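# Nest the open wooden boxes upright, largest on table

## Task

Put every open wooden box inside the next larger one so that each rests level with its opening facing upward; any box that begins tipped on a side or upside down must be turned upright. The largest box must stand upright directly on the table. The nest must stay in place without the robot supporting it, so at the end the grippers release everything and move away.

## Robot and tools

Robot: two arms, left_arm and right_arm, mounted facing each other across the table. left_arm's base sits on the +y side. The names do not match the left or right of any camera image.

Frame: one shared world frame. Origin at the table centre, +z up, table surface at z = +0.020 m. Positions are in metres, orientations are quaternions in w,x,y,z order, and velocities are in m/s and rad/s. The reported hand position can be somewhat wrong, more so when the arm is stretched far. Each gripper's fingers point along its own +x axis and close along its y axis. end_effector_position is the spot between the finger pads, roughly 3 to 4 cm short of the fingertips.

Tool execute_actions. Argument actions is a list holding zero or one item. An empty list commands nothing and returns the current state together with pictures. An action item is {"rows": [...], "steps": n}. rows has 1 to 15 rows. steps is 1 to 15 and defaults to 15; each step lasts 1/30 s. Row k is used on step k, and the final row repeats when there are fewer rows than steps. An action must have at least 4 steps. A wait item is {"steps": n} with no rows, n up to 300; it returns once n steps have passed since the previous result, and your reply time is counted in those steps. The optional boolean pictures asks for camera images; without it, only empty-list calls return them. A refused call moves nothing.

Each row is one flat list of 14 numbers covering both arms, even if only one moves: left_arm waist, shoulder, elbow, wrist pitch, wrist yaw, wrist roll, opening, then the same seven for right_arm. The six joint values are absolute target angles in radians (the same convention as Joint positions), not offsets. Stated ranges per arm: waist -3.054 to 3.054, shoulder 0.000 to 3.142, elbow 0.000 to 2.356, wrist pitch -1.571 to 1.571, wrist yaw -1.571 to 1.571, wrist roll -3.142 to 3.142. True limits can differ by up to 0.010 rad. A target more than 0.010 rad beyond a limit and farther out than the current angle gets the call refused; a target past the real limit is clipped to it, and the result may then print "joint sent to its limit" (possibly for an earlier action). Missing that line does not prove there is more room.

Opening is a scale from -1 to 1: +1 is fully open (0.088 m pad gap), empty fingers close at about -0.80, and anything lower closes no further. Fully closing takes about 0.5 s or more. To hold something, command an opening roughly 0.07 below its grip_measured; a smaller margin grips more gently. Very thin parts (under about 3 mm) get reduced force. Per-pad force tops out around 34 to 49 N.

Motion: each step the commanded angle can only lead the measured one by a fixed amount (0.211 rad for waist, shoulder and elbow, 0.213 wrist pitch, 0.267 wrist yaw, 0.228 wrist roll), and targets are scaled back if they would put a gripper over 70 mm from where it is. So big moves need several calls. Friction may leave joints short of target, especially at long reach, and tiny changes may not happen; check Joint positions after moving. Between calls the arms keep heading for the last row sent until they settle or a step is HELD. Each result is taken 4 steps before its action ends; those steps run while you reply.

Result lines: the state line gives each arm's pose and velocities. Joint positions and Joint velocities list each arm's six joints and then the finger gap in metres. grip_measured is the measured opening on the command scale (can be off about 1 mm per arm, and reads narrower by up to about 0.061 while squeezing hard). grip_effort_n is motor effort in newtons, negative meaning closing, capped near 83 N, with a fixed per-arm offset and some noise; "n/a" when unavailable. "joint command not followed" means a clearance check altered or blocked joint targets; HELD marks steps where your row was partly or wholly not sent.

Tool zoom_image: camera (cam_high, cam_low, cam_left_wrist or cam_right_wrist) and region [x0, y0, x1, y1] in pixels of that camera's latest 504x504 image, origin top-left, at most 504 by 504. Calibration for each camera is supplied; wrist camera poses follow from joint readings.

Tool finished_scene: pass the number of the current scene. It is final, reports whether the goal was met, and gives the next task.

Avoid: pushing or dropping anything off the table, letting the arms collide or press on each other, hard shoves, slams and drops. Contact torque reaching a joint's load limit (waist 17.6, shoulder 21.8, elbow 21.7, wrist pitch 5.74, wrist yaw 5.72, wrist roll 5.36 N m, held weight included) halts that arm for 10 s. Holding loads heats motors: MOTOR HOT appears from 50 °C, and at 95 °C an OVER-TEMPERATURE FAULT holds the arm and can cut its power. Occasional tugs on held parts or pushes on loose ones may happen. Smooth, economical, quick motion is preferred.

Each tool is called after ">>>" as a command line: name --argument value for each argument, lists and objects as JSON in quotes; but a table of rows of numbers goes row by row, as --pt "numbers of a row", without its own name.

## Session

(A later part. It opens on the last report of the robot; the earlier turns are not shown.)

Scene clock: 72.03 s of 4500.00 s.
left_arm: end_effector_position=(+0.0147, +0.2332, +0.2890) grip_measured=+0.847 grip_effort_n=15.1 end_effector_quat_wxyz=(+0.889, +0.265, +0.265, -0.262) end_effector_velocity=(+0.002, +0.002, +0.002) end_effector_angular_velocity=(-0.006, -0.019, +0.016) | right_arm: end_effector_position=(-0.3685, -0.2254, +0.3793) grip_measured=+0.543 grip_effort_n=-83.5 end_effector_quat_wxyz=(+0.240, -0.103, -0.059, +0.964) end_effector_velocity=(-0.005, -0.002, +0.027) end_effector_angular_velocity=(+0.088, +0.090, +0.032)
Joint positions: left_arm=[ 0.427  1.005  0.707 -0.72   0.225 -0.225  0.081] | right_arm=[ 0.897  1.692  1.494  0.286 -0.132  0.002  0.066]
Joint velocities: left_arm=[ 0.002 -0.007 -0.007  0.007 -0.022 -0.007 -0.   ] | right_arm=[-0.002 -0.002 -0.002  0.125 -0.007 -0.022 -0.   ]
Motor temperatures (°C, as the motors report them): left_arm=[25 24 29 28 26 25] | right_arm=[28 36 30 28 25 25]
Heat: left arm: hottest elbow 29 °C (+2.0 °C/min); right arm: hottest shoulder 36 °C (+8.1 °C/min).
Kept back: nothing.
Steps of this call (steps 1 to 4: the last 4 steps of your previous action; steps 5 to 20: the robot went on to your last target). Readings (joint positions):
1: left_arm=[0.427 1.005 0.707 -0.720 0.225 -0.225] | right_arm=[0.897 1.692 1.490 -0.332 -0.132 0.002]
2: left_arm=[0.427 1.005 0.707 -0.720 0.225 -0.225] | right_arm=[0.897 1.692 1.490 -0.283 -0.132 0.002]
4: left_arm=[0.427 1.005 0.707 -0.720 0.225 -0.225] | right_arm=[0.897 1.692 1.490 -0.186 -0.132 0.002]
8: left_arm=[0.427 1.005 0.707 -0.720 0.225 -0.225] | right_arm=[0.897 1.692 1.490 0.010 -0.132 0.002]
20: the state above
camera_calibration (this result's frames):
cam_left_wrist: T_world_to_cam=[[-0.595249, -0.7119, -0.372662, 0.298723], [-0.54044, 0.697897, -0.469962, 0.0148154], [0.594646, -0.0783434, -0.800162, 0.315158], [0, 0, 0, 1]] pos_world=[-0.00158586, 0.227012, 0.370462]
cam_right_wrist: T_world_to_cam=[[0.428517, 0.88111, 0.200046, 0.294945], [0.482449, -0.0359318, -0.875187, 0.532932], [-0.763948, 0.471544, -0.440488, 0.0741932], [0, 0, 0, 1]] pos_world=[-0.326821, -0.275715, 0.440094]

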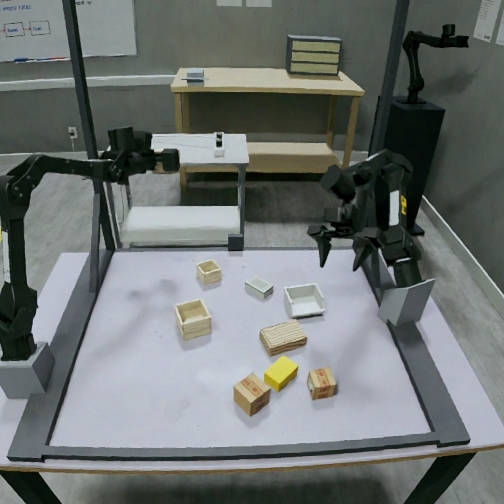

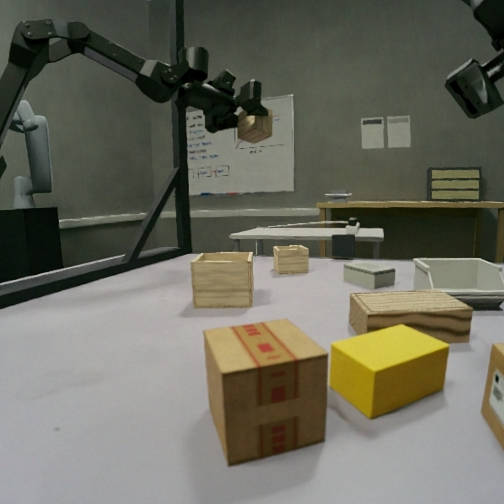

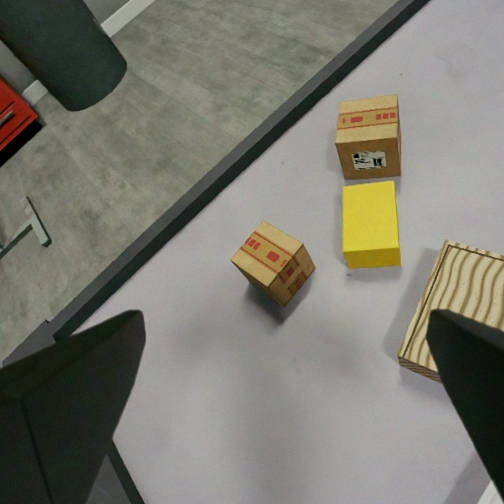

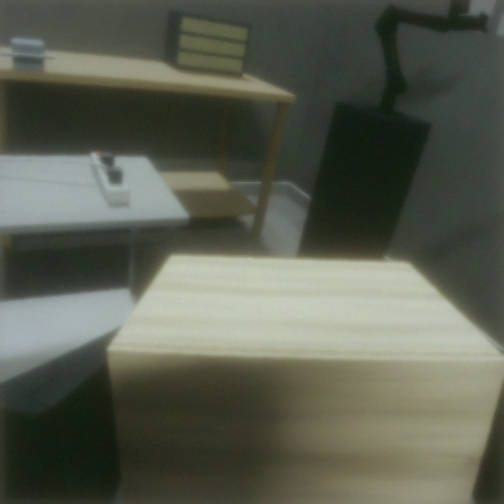

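>>> execute_actions --actions '[{"rows":[[0.427,1.0,0.7,-0.718,0.225,-0.225,0.85,0.88,2.1,1.1,1.0,-0.13,0,0.4]],"steps":15}]'

>>> execute_actions --actions '[{"rows":[[0.427,1.0,0.7,-0.718,0.225,-0.225,0.85,0.88,2.35,1.2,1.3,-0.13,0,0.4]],"steps":15}]'

>>> execute_actions --actions '[{"steps":20}]' --pictures true

Scene clock: 72.63 s of 4500.00 s.
left_arm: end_effector_position=(+0.0147, +0.2332, +0.2890) grip_measured=+0.847 grip_effort_n=15.1 end_effector_quat_wxyz=(+0.889, +0.265, +0.265, -0.262) end_effector_velocity=(+0.001, +0.002, -0.002) end_effector_angular_velocity=(+0.004, +0.005, +0.015) | right_arm: end_effector_position=(-0.3585, -0.2008, +0.2610) grip_measured=+0.543 grip_effort_n=-83.5 end_effector_quat_wxyz=(+0.246, -0.149, -0.041, +0.957) end_effector_velocity=(+0.091, +0.052, -0.427) end_effector_angular_velocity=(-0.291, -0.414, -0.127)
Joint positions: left_arm=[ 0.427  1.005  0.707 -0.72   0.225 -0.225  0.081] | right_arm=[ 0.891  1.864  1.324  0.527 -0.132  0.002  0.066]
Joint velocities: left_arm=[-0.002  0.002 -0.002 -0.007 -0.007 -0.007 -0.   ] | right_arm=[-0.022  0.579 -0.579  0.637  0.007  0.007 -0.   ]
Motor temperatures (°C, as the motors report them): left_arm=[25 24 29 28 26 25] | right_arm=[28 36 30 28 25 25]
Heat: left arm: hottest elbow 29 °C (+2.0 °C/min); right arm: hottest shoulder 36 °C (+8.0 °C/min).
Steps of this call (steps 1 to 7: the robot went on to your last target; steps 8 to 18: the first 11 steps of this action). Readings (joint positions):
8: left_arm=[0.427 1.005 0.707 -0.720 0.225 -0.225] | right_arm=[0.897 1.699 1.488 0.309 -0.132 0.002]
9: left_arm=[0.427 1.005 0.707 -0.720 0.225 -0.225] | right_arm=[0.897 1.707 1.478 0.343 -0.132 0.002]
11: left_arm=[0.427 1.005 0.707 -0.720 0.225 -0.225] | right_arm=[0.896 1.729 1.454 0.385 -0.132 0.002]
15: left_arm=[0.427 1.005 0.707 -0.720 0.225 -0.225] | right_arm=[0.893 1.804 1.383 0.464 -0.132 0.002]
18: the state above

Scene clock: 73.13 s of 4500.00 s.
left_arm: end_effector_position=(+0.0147, +0.2332, +0.2890) grip_measured=+0.847 grip_effort_n=15.1 end_effector_quat_wxyz=(+0.889, +0.265, +0.265, -0.262) end_effector_velocity=(+0.002, +0.004, +0.001) end_effector_angular_velocity=(+0.001, -0.010, +0.025) | right_arm: end_effector_position=(-0.3255, -0.1777, +0.1005) grip_measured=+0.543 grip_effort_n=-83.5 end_effector_quat_wxyz=(+0.252, -0.133, -0.047, +0.957) end_effector_velocity=(-0.014, +0.009, +0.090) end_effector_angular_velocity=(+0.616, +0.782, +0.166)
Joint positions: left_arm=[ 0.427  1.005  0.707 -0.72   0.225 -0.225  0.081] | right_arm=[ 0.879  2.3    1.21   1.111 -0.13   0.003  0.066]
Joint velocities: left_arm=[ 0.002 -0.002 -0.002 -0.007 -0.022 -0.007  0.   ] | right_arm=[-0.027  0.364 -0.017  1.385  0.007 -0.037 -0.   ]
Motor temperatures (°C, as the motors report them): left_arm=[25 24 29 28 26 25] | right_arm=[28 36 30 28 25 25]
Heat: left arm: hottest elbow 29 °C (+1.0 °C/min); right arm: hottest shoulder 36 °C (+8.1 °C/min).
Steps of this call (steps 1 to 4: the last 4 steps of your previous action; steps 5 to 15: the first 11 steps of this action). Readings (joint positions):
5: left_arm=[0.427 1.005 0.707 -0.720 0.225 -0.225] | right_arm=[0.888 1.971 1.232 0.656 -0.132 0.002]
6: left_arm=[0.427 1.005 0.707 -0.720 0.225 -0.225] | right_arm=[0.887 2.006 1.228 0.699 -0.132 0.002]
8: left_arm=[0.427 1.005 0.707 -0.720 0.225 -0.225] | right_arm=[0.886 2.083 1.226 0.782 -0.132 0.002]
12: left_arm=[0.427 1.005 0.707 -0.720 0.225 -0.225] | right_arm=[0.883 2.239 1.217 0.959 -0.132 0.002]
15: the state above

Scene clock: 73.80 s of 4500.00 s.
left_arm: end_effector_position=(+0.0147, +0.2332, +0.2890) grip_measured=+0.847 grip_effort_n=15.1 end_effector_quat_wxyz=(+0.889, +0.265, +0.265, -0.262) end_effector_velocity=(-0.001, +0.005, -0.004) end_effector_angular_velocity=(+0.008, +0.011, +0.021) | right_arm: end_effector_position=(-0.3285, -0.1799, +0.1199) grip_measured=+0.543 grip_effort_n=-83.5 end_effector_quat_wxyz=(+0.246, -0.065, -0.075, +0.964) end_effector_velocity=(+0.000, -0.000, +0.002) end_effector_angular_velocity=(+0.004, -0.006, +0.005)
Joint positions: left_arm=[ 0.427  1.005  0.707 -0.72   0.225 -0.225  0.081] | right_arm=[ 0.878  2.336  1.208  1.296 -0.13   0.002  0.066]
Joint velocities: left_arm=[-0.002 -0.007 -0.007 -0.022 -0.007 -0.007 -0.   ] | right_arm=[-0.002 -0.007 -0.002 -0.007 -0.007 -0.007 -0.   ]
Motor temperatures (°C, as the motors report them): left_arm=[25 24 29 28 26 25] | right_arm=[28 36 30 28 25 25]
Heat: left arm: hottest elbow 29 °C (+1.0 °C/min); right arm: hottest shoulder 36 °C (+8.0 °C/min).
Kept back: nothing.
Steps of this call (steps 1 to 4: the last 4 steps of your previous action; steps 5 to 20: the robot went on to your last target). Readings (joint positions):
1: left_arm=[0.427 1.005 0.707 -0.720 0.225 -0.225] | right_arm=[0.878 2.311 1.209 1.156 -0.130 0.003]
2: left_arm=[0.427 1.005 0.707 -0.720 0.225 -0.225] | right_arm=[0.878 2.319 1.208 1.192 -0.130 0.002]
4: left_arm=[0.427 1.005 0.707 -0.720 0.225 -0.225] | right_arm=[0.878 2.327 1.208 1.239 -0.130 0.002]
8: left_arm=[0.427 1.005 0.707 -0.720 0.225 -0.225] | right_arm=[0.878 2.330 1.208 1.280 -0.130 0.002]
20: the state above
camera_calibration (this result's frames):
cam_left_wrist: T_world_to_cam=[[-0.595249, -0.7119, -0.372662, 0.298723], [-0.54044, 0.697897, -0.469962, 0.0148154], [0.594646, -0.0783434, -0.800162, 0.315158], [0, 0, 0, 1]] pos_world=[-0.00158586, 0.227012, 0.370462]
cam_right_wrist: T_world_to_cam=[[0.446269, 0.868432, 0.216032, 0.291194], [0.423876, 0.00747938, -0.905689, 0.280415], [-0.788145, 0.495752, -0.36477, -0.0437264], [0, 0, 0, 1]] pos_world=[-0.283275, -0.233302, 0.175111]

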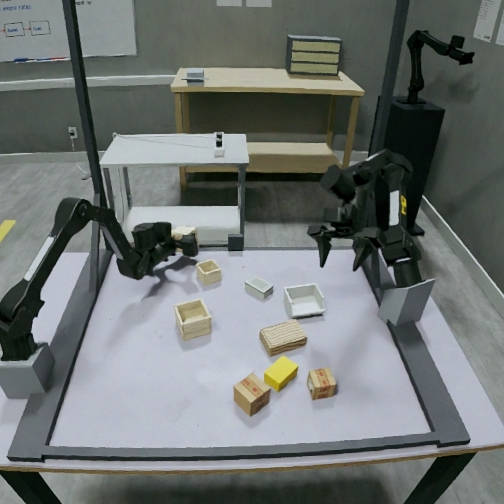

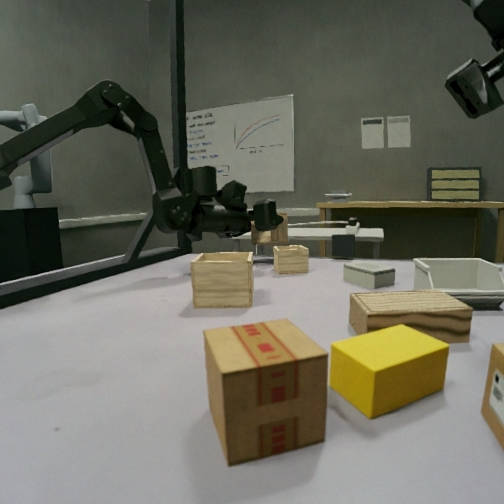

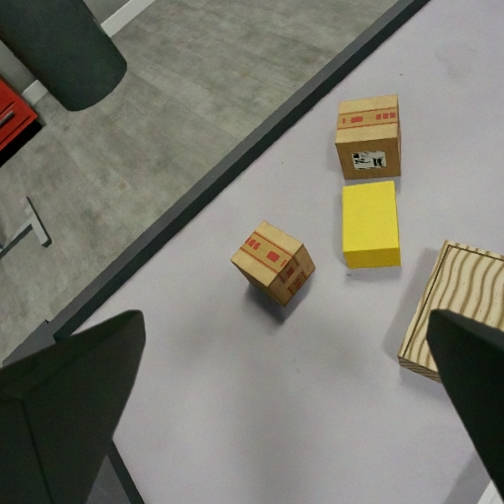

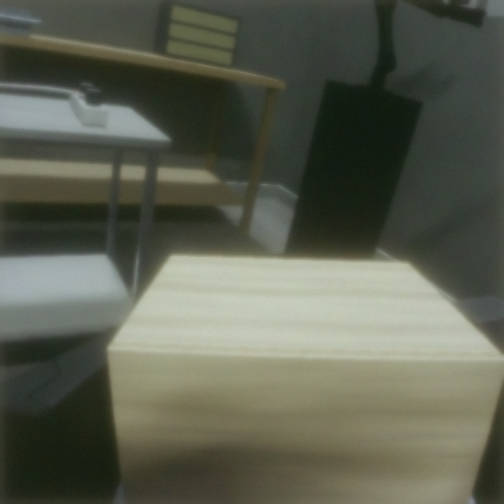

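>>> execute_actions --actions '[{"rows":[[0.427,1.0,0.7,-0.718,0.225,-0.225,0.85,0.88,2.33,1.10,1.42,-0.13,0,0.4]],"steps":15}]'

>>> execute_actions --actions '[{"steps":8}]' --pictures true

>>> zoom_image --camera "cam_low" --region '[130, 170, 380, 300]'

Scene clock: 74.47 s of 4500.00 s.
left_arm: end_effector_position=(+0.0147, +0.2332, +0.2890) grip_measured=+0.847 grip_effort_n=15.1 end_effector_quat_wxyz=(+0.889, +0.265, +0.265, -0.262) end_effector_velocity=(+0.002, +0.003, -0.001) end_effector_angular_velocity=(-0.004, -0.001, +0.033) | right_arm: end_effector_position=(-0.3107, -0.1920, +0.1160) grip_measured=+0.543 grip_effort_n=-83.5 end_effector_quat_wxyz=(+0.245, -0.055, -0.079, +0.965) end_effector_velocity=(+0.002, +0.001, +0.004) end_effector_angular_velocity=(+0.012, +0.003, -0.008)
Joint positions: left_arm=[ 0.427  1.005  0.707 -0.72   0.225 -0.225  0.081] | right_arm=[ 0.879  2.334  1.113  1.413 -0.13   0.002  0.066]
Joint velocities: left_arm=[-0.002  0.002 -0.002 -0.007 -0.022 -0.022 -0.   ] | right_arm=[-0.002 -0.007 -0.007  0.007  0.007 -0.007  0.   ]
Motor temperatures (°C, as the motors report them): left_arm=[25 24 29 28 26 25] | right_arm=[28 36 30 28 25 25]
Heat: left arm: hottest elbow 29 °C (+1.0 °C/min); right arm: hottest shoulder 36 °C (+8.1 °C/min).
Steps of this call (steps 1 to 9: the robot went on to your last target; steps 10 to 20: the first 11 steps of this action). Readings (joint positions):
10: left_arm=[0.427 1.005 0.707 -0.720 0.225 -0.225] | right_arm=[0.878 2.336 1.200 1.308 -0.130 0.002]
11: left_arm=[0.427 1.005 0.707 -0.720 0.225 -0.225] | right_arm=[0.878 2.336 1.180 1.347 -0.130 0.002]
13: left_arm=[0.427 1.005 0.707 -0.720 0.225 -0.225] | right_arm=[0.879 2.334 1.146 1.378 -0.130 0.002]
17: left_arm=[0.427 1.005 0.707 -0.720 0.225 -0.225] | right_arm=[0.879 2.334 1.114 1.403 -0.130 0.002]
20: the state above

Scene clock: 74.73 s of 4500.00 s.
left_arm: end_effector_position=(+0.0147, +0.2332, +0.2890) grip_measured=+0.847 grip_effort_n=15.1 end_effector_quat_wxyz=(+0.889, +0.265, +0.265, -0.262) end_effector_velocity=(-0.001, +0.004, -0.003) end_effector_angular_velocity=(+0.019, +0.006, +0.012) | right_arm: end_effector_position=(-0.3099, -0.1925, +0.1156) grip_measured=+0.543 grip_effort_n=-83.5 end_effector_quat_wxyz=(+0.245, -0.055, -0.079, +0.965) end_effector_velocity=(+0.000, -0.001, -0.008) end_effector_angular_velocity=(-0.016, -0.034, +0.003)
Joint positions: left_arm=[ 0.427  1.005  0.707 -0.72   0.225 -0.225  0.081] | right_arm=[ 0.879  2.334  1.109  1.416 -0.13   0.002  0.066]
Joint velocities: left_arm=[-0.002 -0.002 -0.002 -0.022 -0.007  0.007 -0.   ] | right_arm=[ 0.002 -0.002 -0.002 -0.037 -0.007 -0.007 -0.   ]
Motor temperatures (°C, as the motors report them): left_arm=[25 24 29 28 26 25] | right_arm=[28 36 30 28 25 25]
Heat: left arm: hottest elbow 29 °C (+1.0 °C/min); right arm: hottest shoulder 36 °C (+8.0 °C/min).
Kept back: nothing.
Steps of this call (steps 1 to 4: the last 4 steps of your previous action; steps 5 to 8: the robot went on to your last target). Readings (joint positions):
1: left_arm=[0.427 1.005 0.707 -0.720 0.225 -0.225] | right_arm=[0.879 2.334 1.113 1.413 -0.130 0.002]
2: left_arm=[0.427 1.005 0.707 -0.720 0.225 -0.225] | right_arm=[0.879 2.334 1.111 1.414 -0.130 0.002]
4: left_arm=[0.427 1.005 0.707 -0.720 0.225 -0.225] | right_arm=[0.879 2.334 1.110 1.415 -0.130 0.002]
8: the state above
camera_calibration (this result's frames):
cam_left_wrist: T_world_to_cam=[[-0.595249, -0.7119, -0.372662, 0.298723], [-0.54044, 0.697897, -0.469962, 0.0148154], [0.594646, -0.0783434, -0.800162, 0.315158], [0, 0, 0, 1]] pos_world=[-0.00158586, 0.227012, 0.370462]
cam_right_wrist: T_world_to_cam=[[0.446161, 0.867694, 0.219196, 0.294259], [0.407225, 0.0212694, -0.91308, 0.267078], [-0.796937, 0.496643, -0.343857, -0.0293274], [0, 0, 0, 1]] pos_world=[-0.26342, -0.246442, 0.169279]

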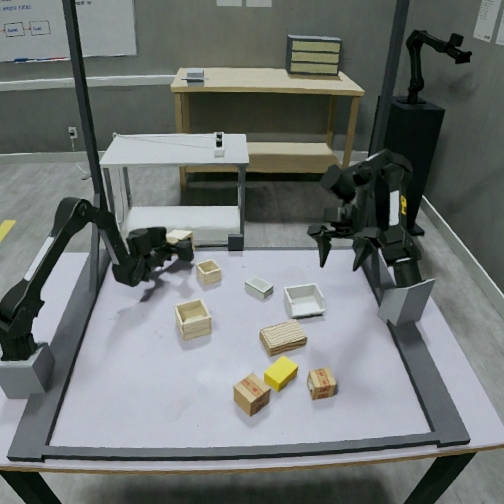

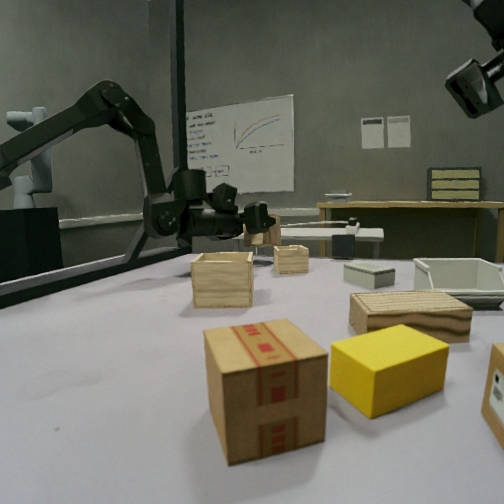

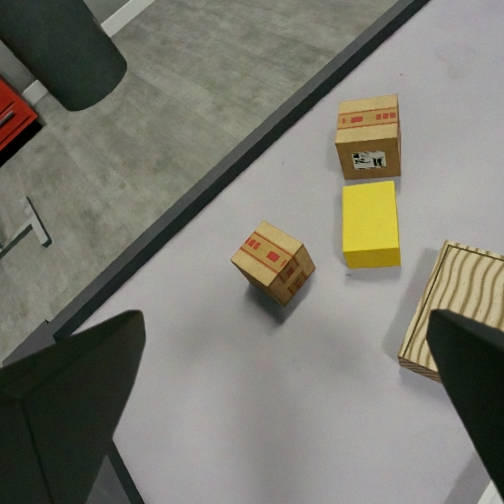

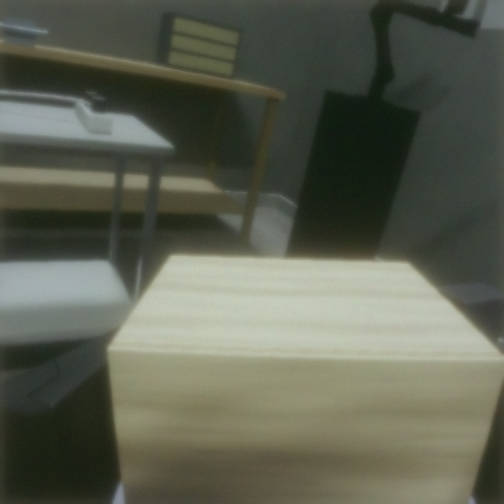

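Region (130, 170, 380, 300) of cam_low's 504x504 image, scaled by 2.016, with more detail than that image has; it fills the top 262 rows of this view, and the rest is white.

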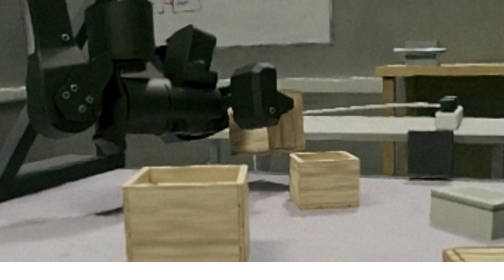

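>>> execute_actions --actions '[{"rows":[[0.427,1.0,0.7,-0.718,0.225,-0.225,0.85,0.88,2.1,0.9,1.2,-0.13,0,0.4]],"steps":15}]'

>>> execute_actions --actions '[{"rows":[[0.427,1.0,0.7,-0.718,0.225,-0.225,0.85,0.88,2.1,0.85,1.05,-0.13,0,0.4]],"steps":15}]'

>>> execute_actions --actions '[{"steps":8}]' --pictures true

>>> zoom_image --camera "cam_low" --region '[130, 170, 380, 300]'

Scene clock: 75.50 s of 4500.00 s.
left_arm: end_effector_position=(+0.0147, +0.2332, +0.2890) grip_measured=+0.847 grip_effort_n=15.1 end_effector_quat_wxyz=(+0.889, +0.265, +0.265, -0.262) end_effector_velocity=(+0.001, -0.000, +0.001) end_effector_angular_velocity=(-0.017, -0.002, +0.012) | right_arm: end_effector_position=(-0.2830, -0.2141, +0.1252) grip_measured=+0.543 grip_effort_n=-83.5 end_effector_quat_wxyz=(+0.252, -0.135, -0.047, +0.957) end_effector_velocity=(+0.026, -0.009, -0.026) end_effector_angular_velocity=(-0.076, -0.119, -0.026)
Joint positions: left_arm=[ 0.427  1.005  0.707 -0.72   0.225 -0.225  0.081] | right_arm=[ 0.879  2.116  0.92   1.213 -0.13   0.002  0.066]
Joint velocities: left_arm=[-0.002 -0.002 -0.002  0.007 -0.007 -0.022 -0.   ] | right_arm=[-0.007 -0.042 -0.09  -0.095 -0.007 -0.007 -0.   ]
Motor temperatures (°C, as the motors report them): left_arm=[25 24 29 28 26 25] | right_arm=[28 36 30 28 25 25]
Heat: left arm: hottest elbow 29 °C (+1.0 °C/min); right arm: hottest shoulder 36 °C (+7.1 °C/min).
Steps of this call (steps 1 to 12: the robot went on to your last target; steps 13 to 23: the first 11 steps of this action). Readings (joint positions):
13: left_arm=[0.427 1.005 0.707 -0.720 0.225 -0.225] | right_arm=[0.879 2.315 1.091 1.392 -0.130 0.002]
14: left_arm=[0.427 1.005 0.707 -0.720 0.225 -0.225] | right_arm=[0.879 2.272 1.045 1.327 -0.130 0.002]
16: left_arm=[0.427 1.005 0.707 -0.720 0.225 -0.225] | right_arm=[0.879 2.201 0.970 1.276 -0.130 0.002]
20: left_arm=[0.427 1.005 0.707 -0.720 0.225 -0.225] | right_arm=[0.879 2.130 0.930 1.229 -0.130 0.002]
23: the state above

Scene clock: 76.00 s of 4500.00 s.
left_arm: end_effector_position=(+0.0147, +0.2332, +0.2890) grip_measured=+0.847 grip_effort_n=15.1 end_effector_quat_wxyz=(+0.889, +0.265, +0.265, -0.262) end_effector_velocity=(+0.001, +0.003, -0.000) end_effector_angular_velocity=(-0.007, -0.004, +0.030) | right_arm: end_effector_position=(-0.2621, -0.2203, +0.0943) grip_measured=+0.543 grip_effort_n=-83.5 end_effector_quat_wxyz=(+0.259, -0.209, -0.016, +0.943) end_effector_velocity=(+0.003, -0.001, -0.001) end_effector_angular_velocity=(-0.020, -0.036, -0.001)
Joint positions: left_arm=[ 0.427  1.005  0.707 -0.72   0.225 -0.225  0.081] | right_arm=[ 0.877  2.092  0.871  1.074 -0.128  0.004  0.066]
Joint velocities: left_arm=[-0.002 -0.002 -0.002 -0.007 -0.022 -0.022 -0.   ] | right_arm=[-0.002 -0.027 -0.002 -0.066 -0.007 -0.007 -0.   ]
Motor temperatures (°C, as the motors report them): left_arm=[25 24 29 28 26 25] | right_arm=[28 36 30 28 25 25]
Heat: left arm: hottest elbow 29 °C (+1.0 °C/min); right arm: hottest shoulder 36 °C (+7.0 °C/min).
Steps of this call (steps 1 to 4: the last 4 steps of your previous action; steps 5 to 15: the first 11 steps of this action). Readings (joint positions):
5: left_arm=[0.427 1.005 0.707 -0.720 0.225 -0.225] | right_arm=[0.879 2.113 0.906 1.189 -0.130 0.002]
6: left_arm=[0.427 1.005 0.707 -0.720 0.225 -0.225] | right_arm=[0.879 2.106 0.899 1.152 -0.130 0.002]
8: left_arm=[0.427 1.005 0.707 -0.720 0.225 -0.225] | right_arm=[0.879 2.103 0.881 1.105 -0.130 0.002]
12: left_arm=[0.427 1.005 0.707 -0.720 0.225 -0.225] | right_arm=[0.877 2.096 0.871 1.082 -0.128 0.004]
15: the state above

Scene clock: 76.27 s of 4500.00 s.
left_arm: end_effector_position=(+0.0147, +0.2332, +0.2890) grip_measured=+0.847 grip_effort_n=15.1 end_effector_quat_wxyz=(+0.889, +0.265, +0.265, -0.262) end_effector_velocity=(+0.001, +0.003, -0.000) end_effector_angular_velocity=(+0.015, -0.014, +0.012) | right_arm: end_effector_position=(-0.2619, -0.2204, +0.0942) grip_measured=+0.543 grip_effort_n=-83.5 end_effector_quat_wxyz=(+0.259, -0.211, -0.015, +0.943) end_effector_velocity=(+0.002, -0.001, -0.002) end_effector_angular_velocity=(-0.006, -0.017, +0.004)
Joint positions: left_arm=[ 0.427  1.005  0.707 -0.72   0.225 -0.225  0.081] | right_arm=[ 0.877  2.09   0.871  1.069 -0.128  0.004  0.066]
Joint velocities: left_arm=[-0.002 -0.002 -0.002 -0.007 -0.022  0.007  0.   ] | right_arm=[-0.002 -0.007 -0.002 -0.022 -0.007 -0.007 -0.   ]
Motor temperatures (°C, as the motors report them): left_arm=[25 24 29 28 26 25] | right_arm=[28 36 30 28 25 25]
Heat: left arm: hottest elbow 29 °C (+1.0 °C/min); right arm: hottest shoulder 36 °C (+7.1 °C/min).
Kept back: nothing.
Steps of this call (steps 1 to 4: the last 4 steps of your previous action; steps 5 to 8: the robot went on to your last target). Readings (joint positions):
1: left_arm=[0.427 1.005 0.707 -0.720 0.225 -0.225] | right_arm=[0.877 2.092 0.871 1.072 -0.128 0.004]
2: left_arm=[0.427 1.005 0.707 -0.720 0.225 -0.225] | right_arm=[0.877 2.091 0.871 1.071 -0.128 0.004]
4: left_arm=[0.427 1.005 0.707 -0.720 0.225 -0.225] | right_arm=[0.877 2.091 0.871 1.070 -0.128 0.004]
8: the state above
camera_calibration (this result's frames):
cam_left_wrist: T_world_to_cam=[[-0.595249, -0.7119, -0.372662, 0.298723], [-0.54044, 0.697897, -0.469962, 0.0148154], [0.594646, -0.0783434, -0.800162, 0.315158], [0, 0, 0, 1]] pos_world=[-0.00158586, 0.227012, 0.370462]
cam_right_wrist: T_world_to_cam=[[0.453351, 0.875031, 0.169687, 0.309888], [0.629879, -0.179812, -0.755593, 0.227805], [-0.630655, 0.449431, -0.632681, 0.0757242], [0, 0, 0, 1]] pos_world=[-0.236222, -0.264232, 0.167453]

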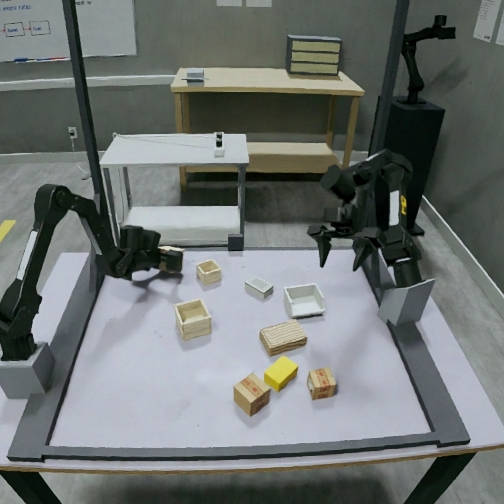

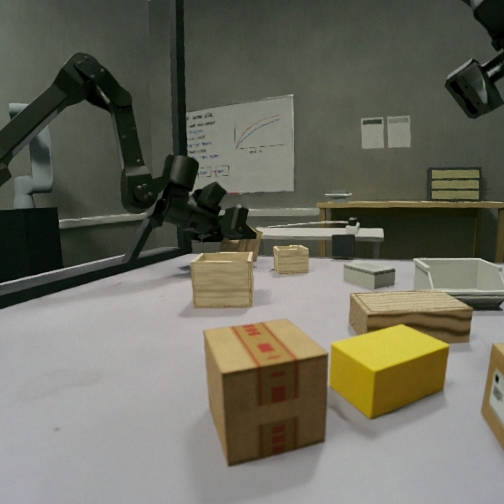

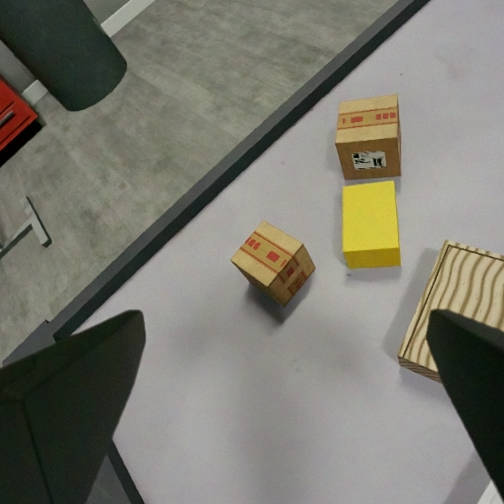

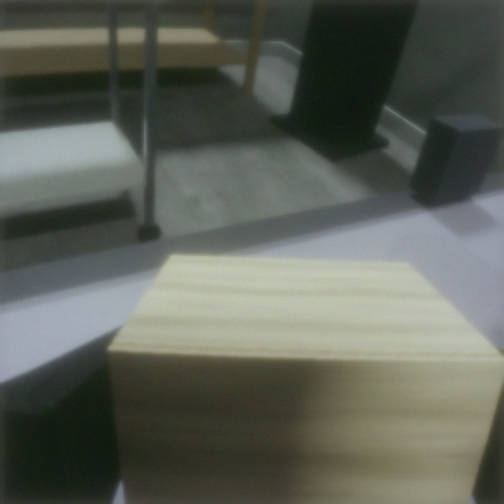

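Region (130, 170, 380, 300) of cam_low's 504x504 image, scaled by 2.016, with more detail than that image has; it fills the top 262 rows of this view, and the rest is white.

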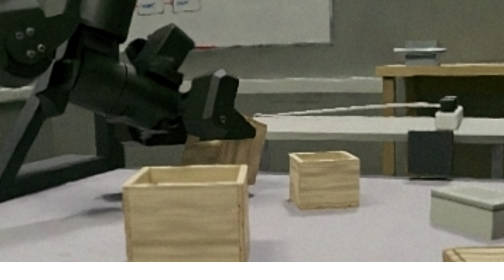

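>>> execute_actions --actions '[{"rows":[[0.427,1.0,0.7,-0.718,0.225,-0.225,0.85,0.88,2.14,0.87,1.12,-0.13,0,0.53]],"steps":15}]'

>>> execute_actions --actions '[{"rows":[[0.427,1.0,0.7,-0.718,0.225,-0.225,0.85,0.88,2.16,0.87,1.14,-0.13,0,0.57]],"steps":15}]'

>>> execute_actions --actions '[{"rows":[[0.427,1.0,0.7,-0.718,0.225,-0.225,0.85,0.88,2.14,0.87,1.14,-0.13,0,0.95]],"steps":15}]'

>>> execute_actions --actions '[{"rows":[[0.427,1.0,0.7,-0.718,0.225,-0.225,0.85,0.88,1.9,0.75,1.0,-0.13,0,0.95]],"steps":15}]'

>>> execute_actions --actions '[{"rows":[[0.427,1.0,0.7,-0.718,0.225,-0.225,0.85,0.88,1.7,1.3,0.3,-0.13,0,0.95]],"steps":15}]'

>>> execute_actions --actions '[{"rows":[[0.427,1.0,0.7,-0.718,0.225,-0.225,0.85,0.88,1.75,1.5,-0.9,-0.13,0,0.95]],"steps":15}]'

>>> execute_actions --actions '[{"steps":25}]' --pictures true

Scene clock: 76.93 s of 4500.00 s.
left_arm: end_effector_position=(+0.0147, +0.2332, +0.2890) grip_measured=+0.847 grip_effort_n=15.1 end_effector_quat_wxyz=(+0.889, +0.265, +0.265, -0.262) end_effector_velocity=(-0.001, +0.001, -0.002) end_effector_angular_velocity=(-0.002, +0.013, +0.003) | right_arm: end_effector_position=(-0.2631, -0.2196, +0.0945) grip_measured=+0.543 grip_effort_n=-83.5 end_effector_quat_wxyz=(+0.258, -0.196, -0.021, +0.946) end_effector_velocity=(-0.002, -0.001, +0.001) end_effector_angular_velocity=(+0.008, +0.011, +0.024)
Joint positions: left_arm=[ 0.427  1.005  0.707 -0.72   0.225 -0.225  0.081] | right_arm=[ 0.877  2.113  0.871  1.124 -0.128  0.003  0.066]
Joint velocities: left_arm=[-0.002 -0.002 -0.002 -0.007  0.007 -0.007 -0.   ] | right_arm=[-0.002  0.007  0.002  0.022 -0.022 -0.007 -0.   ]
Motor temperatures (°C, as the motors report them): left_arm=[25 24 29 28 26 25] | right_arm=[28 36 30 28 25 25]
Heat: left arm: hottest elbow 29 °C (+1.0 °C/min); right arm: hottest shoulder 36 °C (+7.0 °C/min).
Steps of this call (steps 1 to 9: the robot went on to your last target; steps 10 to 20: the first 11 steps of this action). Readings (joint positions):
10: left_arm=[0.427 1.005 0.707 -0.720 0.225 -0.225] | right_arm=[0.877 2.091 0.871 1.071 -0.128 0.004]
11: left_arm=[0.427 1.005 0.707 -0.720 0.225 -0.225] | right_arm=[0.877 2.094 0.871 1.084 -0.128 0.003]
13: left_arm=[0.427 1.005 0.707 -0.720 0.225 -0.225] | right_arm=[0.877 2.104 0.871 1.104 -0.128 0.003]
17: left_arm=[0.427 1.005 0.707 -0.720 0.225 -0.225] | right_arm=[0.877 2.112 0.871 1.120 -0.128 0.003]
20: the state above

Scene clock: 77.43 s of 4500.00 s.
left_arm: end_effector_position=(+0.0147, +0.2332, +0.2890) grip_measured=+0.847 grip_effort_n=15.1 end_effector_quat_wxyz=(+0.889, +0.265, +0.265, -0.262) end_effector_velocity=(-0.001, -0.002, -0.000) end_effector_angular_velocity=(+0.002, -0.001, -0.015) | right_arm: end_effector_position=(-0.2636, -0.2189, +0.0933) grip_measured=+0.572 grip_effort_n=-17.0 end_effector_quat_wxyz=(+0.257, -0.190, -0.024, +0.947) end_effector_velocity=(+0.003, +0.002, -0.003) end_effector_angular_velocity=(+0.002, -0.014, -0.009)
Joint positions: left_arm=[ 0.427  1.005  0.707 -0.72   0.225 -0.225  0.081] | right_arm=[ 0.877  2.129  0.874  1.152 -0.128  0.003  0.067]
Joint velocities: left_arm=[-0.002 -0.002 -0.002  0.007  0.007  0.007 -0.   ] | right_arm=[-0.002  0.002 -0.002 -0.007  0.007 -0.007  0.001]
Motor temperatures (°C, as the motors report them): left_arm=[25 24 29 28 26 25] | right_arm=[28 36 30 28 25 25]
Heat: left arm: hottest elbow 29 °C (+1.0 °C/min); right arm: hottest shoulder 36 °C (+7.1 °C/min).
Steps of this call (steps 1 to 4: the last 4 steps of your previous action; steps 5 to 15: the first 11 steps of this action). Readings (joint positions):
5: left_arm=[0.427 1.005 0.707 -0.720 0.225 -0.225] | right_arm=[0.877 2.117 0.871 1.129 -0.128 0.003]
6: left_arm=[0.427 1.005 0.707 -0.720 0.225 -0.225] | right_arm=[0.877 2.120 0.872 1.137 -0.128 0.003]
8: left_arm=[0.427 1.005 0.707 -0.720 0.225 -0.225] | right_arm=[0.877 2.125 0.872 1.145 -0.128 0.003]
12: left_arm=[0.427 1.005 0.707 -0.720 0.225 -0.225] | right_arm=[0.877 2.128 0.873 1.150 -0.128 0.003]
15: the state above

Scene clock: 77.93 s of 4500.00 s.
left_arm: end_effector_position=(+0.0147, +0.2332, +0.2890) grip_measured=+0.847 grip_effort_n=15.1 end_effector_quat_wxyz=(+0.889, +0.265, +0.265, -0.262) end_effector_velocity=(-0.001, +0.001, +0.000) end_effector_angular_velocity=(-0.012, +0.004, +0.018) | right_arm: end_effector_position=(-0.2620, -0.2193, +0.0888) grip_measured=+0.930 grip_effort_n=19.8 end_effector_quat_wxyz=(+0.257, -0.197, -0.022, +0.946) end_effector_velocity=(-0.003, -0.004, +0.004) end_effector_angular_velocity=(-0.001, +0.008, +0.036)
Joint positions: left_arm=[ 0.427  1.005  0.707 -0.72   0.225 -0.225  0.081] | right_arm=[ 0.877  2.134  0.874  1.141 -0.128  0.002  0.085]
Joint velocities: left_arm=[-0.002 -0.002  0.002 -0.007 -0.007 -0.022 -0.   ] | right_arm=[-0.002 -0.007 -0.002  0.007 -0.037 -0.007  0.007]
Motor temperatures (°C, as the motors report them): left_arm=[25 24 29 28 26 25] | right_arm=[28 36 30 28 25 25]
Heat: left arm: hottest elbow 29 °C (+1.0 °C/min); right arm: hottest shoulder 36 °C (+7.0 °C/min).
Steps of this call (steps 1 to 4: the last 4 steps of your previous action; steps 5 to 15: the first 11 steps of this action). Readings (joint positions):
5: left_arm=[0.427 1.005 0.707 -0.720 0.225 -0.225] | right_arm=[0.877 2.130 0.874 1.152 -0.128 0.003]
6: left_arm=[0.427 1.005 0.707 -0.720 0.225 -0.225] | right_arm=[0.877 2.130 0.874 1.147 -0.128 0.002]
8: left_arm=[0.427 1.005 0.707 -0.720 0.225 -0.225] | right_arm=[0.877 2.133 0.874 1.139 -0.128 0.002]
12: left_arm=[0.427 1.005 0.707 -0.720 0.225 -0.225] | right_arm=[0.877 2.134 0.874 1.141 -0.128 0.002]
15: the state above

Scene clock: 78.43 s of 4500.00 s.
left_arm: end_effector_position=(+0.0147, +0.2332, +0.2890) grip_measured=+0.847 grip_effort_n=15.1 end_effector_quat_wxyz=(+0.889, +0.265, +0.265, -0.262) end_effector_velocity=(+0.002, +0.006, -0.003) end_effector_angular_velocity=(+0.003, +0.008, +0.042) | right_arm: end_effector_position=(-0.2522, -0.2371, +0.1339) grip_measured=+0.947 grip_effort_n=18.4 end_effector_quat_wxyz=(+0.258, -0.202, -0.020, +0.945) end_effector_velocity=(+0.037, -0.015, -0.051) end_effector_angular_velocity=(-0.116, -0.168, -0.032)
Joint positions: left_arm=[ 0.427  1.005  0.707 -0.72   0.225 -0.225  0.081] | right_arm=[ 0.877  1.911  0.77   1.011 -0.128  0.002  0.085]
Joint velocities: left_arm=[-0.002  0.002 -0.002 -0.022 -0.022 -0.022 -0.   ] | right_arm=[-0.002 -0.002 -0.1   -0.11  -0.007 -0.007 -0.   ]
Motor temperatures (°C, as the motors report them): left_arm=[25 24 29 28 26 25] | right_arm=[28 36 30 28 25 25]
Heat: left arm: hottest elbow 29 °C (+1.0 °C/min); right arm: hottest shoulder 36 °C (+7.1 °C/min).
Steps of this call (steps 1 to 4: the last 4 steps of your previous action; steps 5 to 15: the first 11 steps of this action). Readings (joint positions):
5: left_arm=[0.427 1.005 0.707 -0.720 0.225 -0.225] | right_arm=[0.877 2.117 0.865 1.121 -0.128 0.002]
6: left_arm=[0.427 1.005 0.707 -0.720 0.225 -0.225] | right_arm=[0.877 2.080 0.839 1.078 -0.128 0.002]
8: left_arm=[0.427 1.005 0.707 -0.720 0.225 -0.225] | right_arm=[0.877 2.005 0.791 1.049 -0.128 0.002]
12: left_arm=[0.427 1.005 0.707 -0.720 0.225 -0.225] | right_arm=[0.877 1.922 0.777 1.024 -0.128 0.002]
15: the state above

Scene clock: 78.93 s of 4500.00 s.
left_arm: end_effector_position=(+0.0147, +0.2332, +0.2890) grip_measured=+0.847 grip_effort_n=15.1 end_effector_quat_wxyz=(+0.889, +0.265, +0.265, -0.262) end_effector_velocity=(+0.002, +0.007, -0.000) end_effector_angular_velocity=(+0.011, -0.014, +0.036) | right_arm: end_effector_position=(-0.3142, -0.2198, +0.2496) grip_measured=+0.947 grip_effort_n=18.8 end_effector_quat_wxyz=(+0.255, -0.156, -0.039, +0.954) end_effector_velocity=(-0.199, +0.055, +0.374) end_effector_angular_velocity=(+0.101, +0.131, +0.039)
Joint positions: left_arm=[ 0.427  1.005  0.707 -0.72   0.225 -0.225  0.081] | right_arm=[ 0.877  1.738  1.078  0.632 -0.128  0.002  0.085]
Joint velocities: left_arm=[-0.002 -0.007 -0.002 -0.022 -0.037 -0.007 -0.   ] | right_arm=[-0.002 -0.252  1.346 -1.429 -0.007 -0.007 -0.   ]
Motor temperatures (°C, as the motors report them): left_arm=[25 24 29 28 26 25] | right_arm=[28 36 30 29 25 25]
Heat: left arm: hottest elbow 29 °C (+1.0 °C/min); right arm: hottest shoulder 36 °C (+7.0 °C/min).
Steps of this call (steps 1 to 4: the last 4 steps of your previous action; steps 5 to 15: the first 11 steps of this action). Readings (joint positions):
5: left_arm=[0.427 1.005 0.707 -0.720 0.225 -0.225] | right_arm=[0.877 1.902 0.767 0.986 -0.128 0.002]
6: left_arm=[0.427 1.005 0.707 -0.720 0.225 -0.225] | right_arm=[0.877 1.888 0.780 0.945 -0.128 0.002]
8: left_arm=[0.427 1.005 0.707 -0.720 0.225 -0.225] | right_arm=[0.877 1.852 0.822 0.893 -0.128 0.002]
12: left_arm=[0.427 1.005 0.707 -0.720 0.225 -0.225] | right_arm=[0.877 1.774 0.953 0.762 -0.128 0.002]
15: the state above

Scene clock: 79.43 s of 4500.00 s.
left_arm: end_effector_position=(+0.0147, +0.2332, +0.2890) grip_measured=+0.847 grip_effort_n=15.1 end_effector_quat_wxyz=(+0.889, +0.265, +0.265, -0.262) end_effector_velocity=(+0.004, +0.005, +0.000) end_effector_angular_velocity=(+0.009, -0.017, +0.033) | right_arm: end_effector_position=(-0.3320, -0.2156, +0.2859) grip_measured=+0.947 grip_effort_n=18.4 end_effector_quat_wxyz=(+0.261, -0.289, +0.017, +0.921) end_effector_velocity=(+0.161, -0.050, -0.279) end_effector_angular_velocity=(-0.835, -1.173, -0.278)
Joint positions: left_arm=[ 0.427  1.005  0.707 -0.72   0.225 -0.225  0.081] | right_arm=[ 0.877  1.727  1.486 -0.083 -0.128  0.002  0.085]
Joint velocities: left_arm=[-0.002  0.002 -0.002 -0.007 -0.037 -0.007 -0.   ] | right_arm=[ 0.002  0.046  0.007 -1.429  0.007 -0.007 -0.   ]
Motor temperatures (°C, as the motors report them): left_arm=[25 24 29 28 26 25] | right_arm=[28 36 30 29 25 25]
Heat: left arm: hottest elbow 29 °C (+1.0 °C/min); right arm: hottest shoulder 36 °C (+7.1 °C/min).
Steps of this call (steps 1 to 4: the last 4 steps of your previous action; steps 5 to 15: the first 11 steps of this action). Readings (joint positions):
5: left_arm=[0.427 1.005 0.707 -0.720 0.225 -0.225] | right_arm=[0.877 1.708 1.268 0.399 -0.128 0.002]
6: left_arm=[0.427 1.005 0.707 -0.720 0.225 -0.225] | right_arm=[0.877 1.711 1.313 0.347 -0.128 0.002]
8: left_arm=[0.427 1.005 0.707 -0.720 0.225 -0.225] | right_arm=[0.877 1.724 1.394 0.252 -0.128 0.002]
12: left_arm=[0.427 1.005 0.707 -0.720 0.225 -0.225] | right_arm=[0.877 1.726 1.475 0.065 -0.128 0.002]
15: the state above

Scene clock: 80.27 s of 4500.00 s.
left_arm: end_effector_position=(+0.0147, +0.2332, +0.2890) grip_measured=+0.847 grip_effort_n=15.6 end_effector_quat_wxyz=(+0.889, +0.265, +0.265, -0.262) end_effector_velocity=(-0.001, -0.002, +0.003) end_effector_angular_velocity=(-0.011, -0.013, -0.003) | right_arm: end_effector_position=(-0.2076, -0.2819, +0.1869) grip_measured=+0.947 grip_effort_n=18.4 end_effector_quat_wxyz=(+0.248, -0.614, +0.165, +0.730) end_effector_velocity=(+0.007, -0.008, -0.000) end_effector_angular_velocity=(-0.054, -0.018, -0.002)
Joint positions: left_arm=[ 0.427  1.005  0.707 -0.72   0.225 -0.225  0.081] | right_arm=[ 0.877  1.739  1.489 -0.892 -0.128  0.002  0.085]
Joint velocities: left_arm=[-0.002 -0.007  0.002  0.007 -0.007 -0.007 -0.   ] | right_arm=[-0.007 -0.002  0.002 -0.051 -0.037 -0.007 -0.   ]
Motor temperatures (°C, as the motors report them): left_arm=[25 24 29 28 26 25] | right_arm=[28 36 30 29 25 25]
Heat: left arm: hottest elbow 29 °C (+1.0 °C/min); right arm: hottest shoulder 36 °C (+7.1 °C/min).
Kept back: nothing.
Steps of this call (steps 1 to 4: the last 4 steps of your previous action; steps 5 to 25: the robot went on to your last target). Readings (joint positions):
1: left_arm=[0.427 1.005 0.707 -0.720 0.225 -0.225] | right_arm=[0.877 1.729 1.486 -0.133 -0.128 0.002]
2: left_arm=[0.427 1.005 0.707 -0.720 0.225 -0.225] | right_arm=[0.877 1.732 1.486 -0.182 -0.128 0.002]
4: left_arm=[0.427 1.005 0.707 -0.720 0.225 -0.225] | right_arm=[0.877 1.736 1.486 -0.282 -0.128 0.002]
8: left_arm=[0.427 1.005 0.707 -0.720 0.225 -0.225] | right_arm=[0.877 1.738 1.486 -0.477 -0.128 0.002]
25: the state above
camera_calibration (this result's frames):
cam_left_wrist: T_world_to_cam=[[-0.595249, -0.7119, -0.372662, 0.298723], [-0.54044, 0.697897, -0.469962, 0.0148154], [0.594646, -0.0783434, -0.800162, 0.315158], [0, 0, 0, 1]] pos_world=[-0.00158586, 0.227012, 0.370462]
cam_right_wrist: T_world_to_cam=[[0.529542, 0.846232, 0.0589625, 0.351761], [0.840419, -0.532807, 0.0990603, 0.0370873], [0.115244, -0.00290345, -0.993333, 0.291045], [0, 0, 0, 1]] pos_world=[-0.250982, -0.277066, 0.26469]

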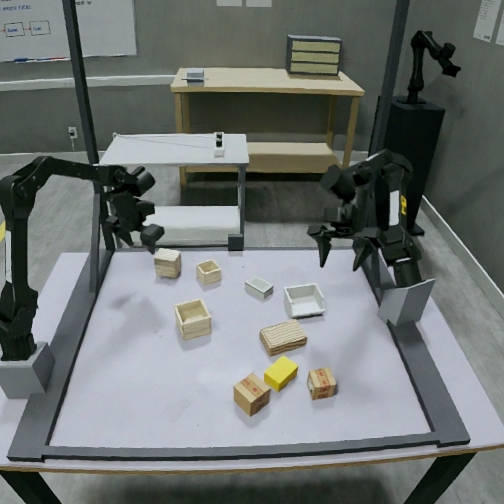

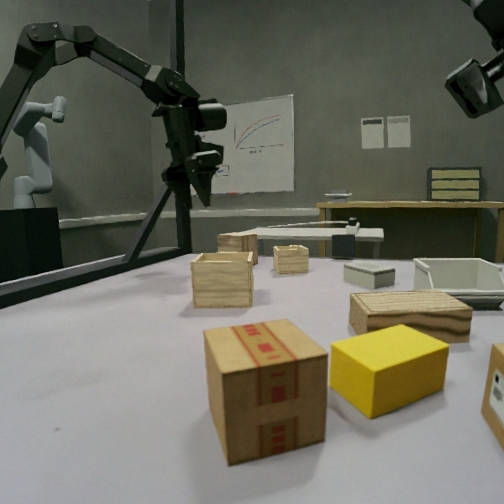

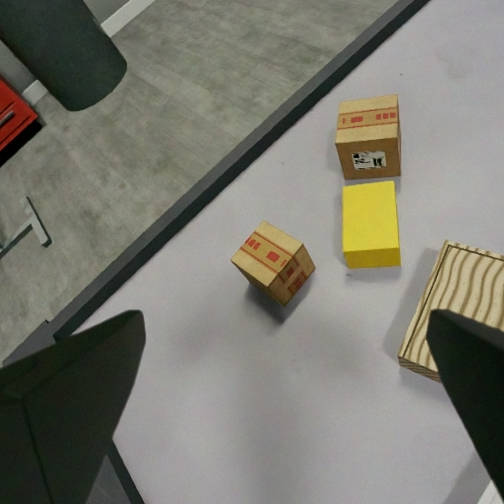

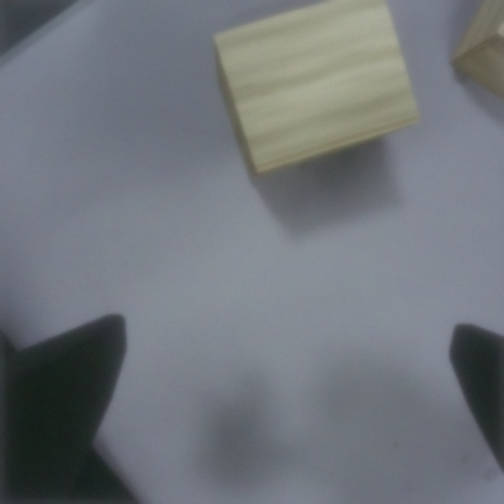

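>>> execute_actions --actions '[{"rows":[[0.427,1.0,0.7,-0.718,0.225,-0.225,0.85,0.89,2.2,2.0,-0.935,-0.13,-0.3,0.95]],"steps":15}]'

>>> execute_actions --actions '[{"steps":25}]' --pictures true

Scene clock: 80.80 s of 4500.00 s.
left_arm: end_effector_position=(+0.0147, +0.2332, +0.2890) grip_measured=+0.847 grip_effort_n=15.1 end_effector_quat_wxyz=(+0.889, +0.265, +0.265, -0.262) end_effector_velocity=(-0.001, +0.004, -0.003) end_effector_angular_velocity=(+0.008, +0.011, +0.021) | right_arm: end_effector_position=(-0.2766, -0.2258, +0.1342) grip_measured=+0.947 grip_effort_n=18.4 end_effector_quat_wxyz=(+0.154, -0.645, +0.058, +0.746) end_effector_velocity=(-0.035, +0.052, -0.105) end_effector_angular_velocity=(-0.052, -0.109, +0.109)
Joint positions: left_arm=[ 0.427  1.005  0.707 -0.72   0.225 -0.225  0.081] | right_arm=[ 0.887  2.146  1.931 -0.93  -0.128 -0.283  0.085]
Joint velocities: left_arm=[-0.002 -0.002 -0.002 -0.022 -0.007 -0.007 -0.   ] | right_arm=[-0.007  0.471  0.422 -0.066 -0.007 -0.139 -0.   ]
Motor temperatures (°C, as the motors report them): left_arm=[25 24 29 28 26 25] | right_arm=[28 36 30 29 25 25]
Heat: left arm: hottest elbow 29 °C (+1.0 °C/min); right arm: hottest shoulder 36 °C (+7.0 °C/min).
Steps of this call (steps 1 to 5: the robot went on to your last target; steps 6 to 16: the first 11 steps of this action). Readings (joint positions):
6: left_arm=[0.427 1.005 0.707 -0.720 0.225 -0.225] | right_arm=[0.877 1.758 1.509 -0.917 -0.128 -0.031]
7: left_arm=[0.427 1.005 0.707 -0.720 0.225 -0.225] | right_arm=[0.878 1.794 1.557 -0.930 -0.128 -0.088]
9: left_arm=[0.427 1.005 0.707 -0.720 0.225 -0.225] | right_arm=[0.882 1.886 1.664 -0.914 -0.128 -0.179]
13: left_arm=[0.427 1.005 0.707 -0.720 0.225 -0.225] | right_arm=[0.887 2.065 1.851 -0.927 -0.128 -0.261]
16: the state above

Scene clock: 81.63 s of 4500.00 s.
left_arm: end_effector_position=(+0.0147, +0.2332, +0.2890) grip_measured=+0.847 grip_effort_n=15.1 end_effector_quat_wxyz=(+0.889, +0.265, +0.265, -0.262) end_effector_velocity=(-0.000, +0.002, -0.001) end_effector_angular_velocity=(-0.009, +0.007, +0.021) | right_arm: end_effector_position=(-0.2861, -0.2189, +0.1335) grip_measured=+0.947 grip_effort_n=18.4 end_effector_quat_wxyz=(+0.151, -0.640, +0.049, +0.752) end_effector_velocity=(-0.000, +0.003, +0.004) end_effector_angular_velocity=(+0.004, +0.013, +0.004)
Joint positions: left_arm=[ 0.427  1.005  0.707 -0.72   0.225 -0.225  0.081] | right_arm=[ 0.887  2.183  1.99  -0.933 -0.128 -0.298  0.085]
Joint velocities: left_arm=[-0.002 -0.002 -0.002 -0.007 -0.007 -0.022  0.   ] | right_arm=[-0.007 -0.007 -0.002  0.007 -0.007 -0.007 -0.   ]
Motor temperatures (°C, as the motors report them): left_arm=[25 24 29 28 26 25] | right_arm=[28 37 31 28 25 25]
Heat: left arm: hottest elbow 29 °C (+1.0 °C/min); right arm: hottest shoulder 37 °C (+8.0 °C/min).
Kept back: nothing.
Steps of this call (steps 1 to 4: the last 4 steps of your previous action; steps 5 to 25: the robot went on to your last target). Readings (joint positions):
1: left_arm=[0.427 1.005 0.707 -0.720 0.225 -0.225] | right_arm=[0.887 2.159 1.943 -0.932 -0.128 -0.287]
2: left_arm=[0.427 1.005 0.707 -0.720 0.225 -0.225] | right_arm=[0.887 2.168 1.953 -0.933 -0.128 -0.289]
4: left_arm=[0.427 1.005 0.707 -0.720 0.225 -0.225] | right_arm=[0.887 2.176 1.967 -0.933 -0.128 -0.293]
8: left_arm=[0.427 1.005 0.707 -0.720 0.225 -0.225] | right_arm=[0.887 2.178 1.985 -0.933 -0.128 -0.296]
25: the state above
camera_calibration (this result's frames):
cam_left_wrist: T_world_to_cam=[[-0.595249, -0.7119, -0.372662, 0.298723], [-0.54044, 0.697897, -0.469962, 0.0148154], [0.594646, -0.0783434, -0.800162, 0.315158], [0, 0, 0, 1]] pos_world=[-0.00158586, 0.227012, 0.370462]
cam_right_wrist: T_world_to_cam=[[0.248031, 0.962053, 0.113731, 0.280711], [0.958638, -0.260664, 0.114309, 0.233255], [0.139617, 0.080675, -0.986914, 0.271662], [0, 0, 0, 1]] pos_world=[-0.331161, -0.231174, 0.209518]

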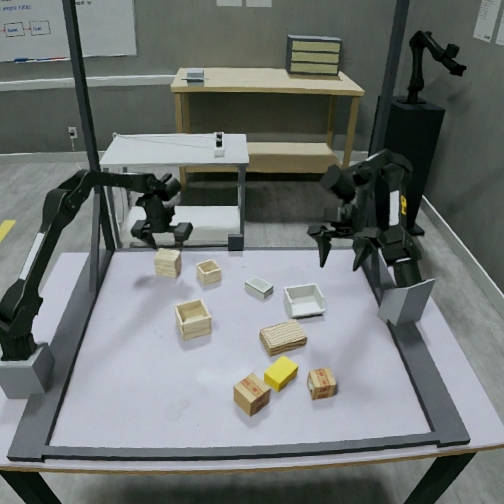

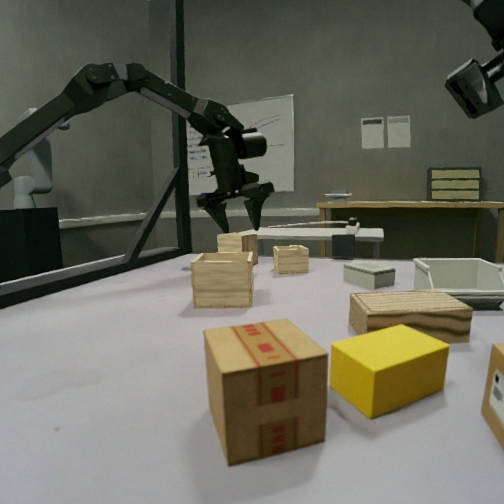

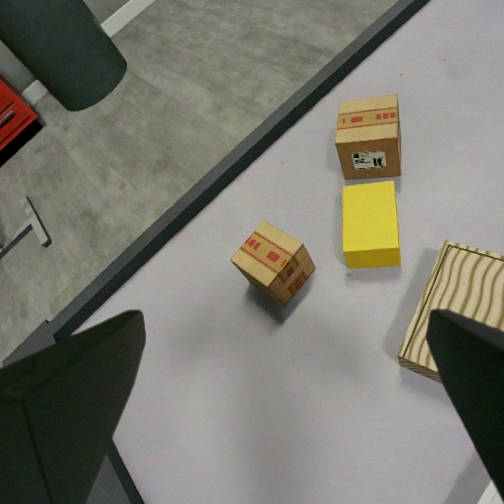

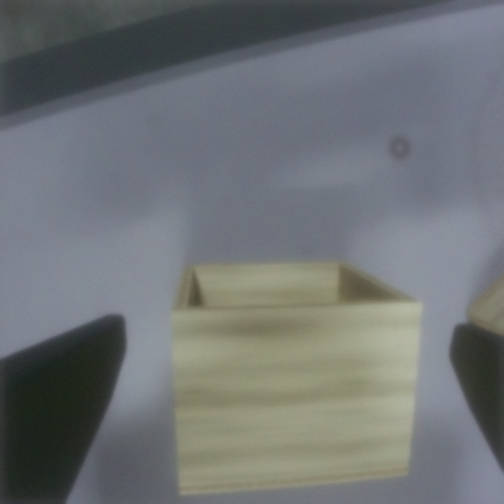

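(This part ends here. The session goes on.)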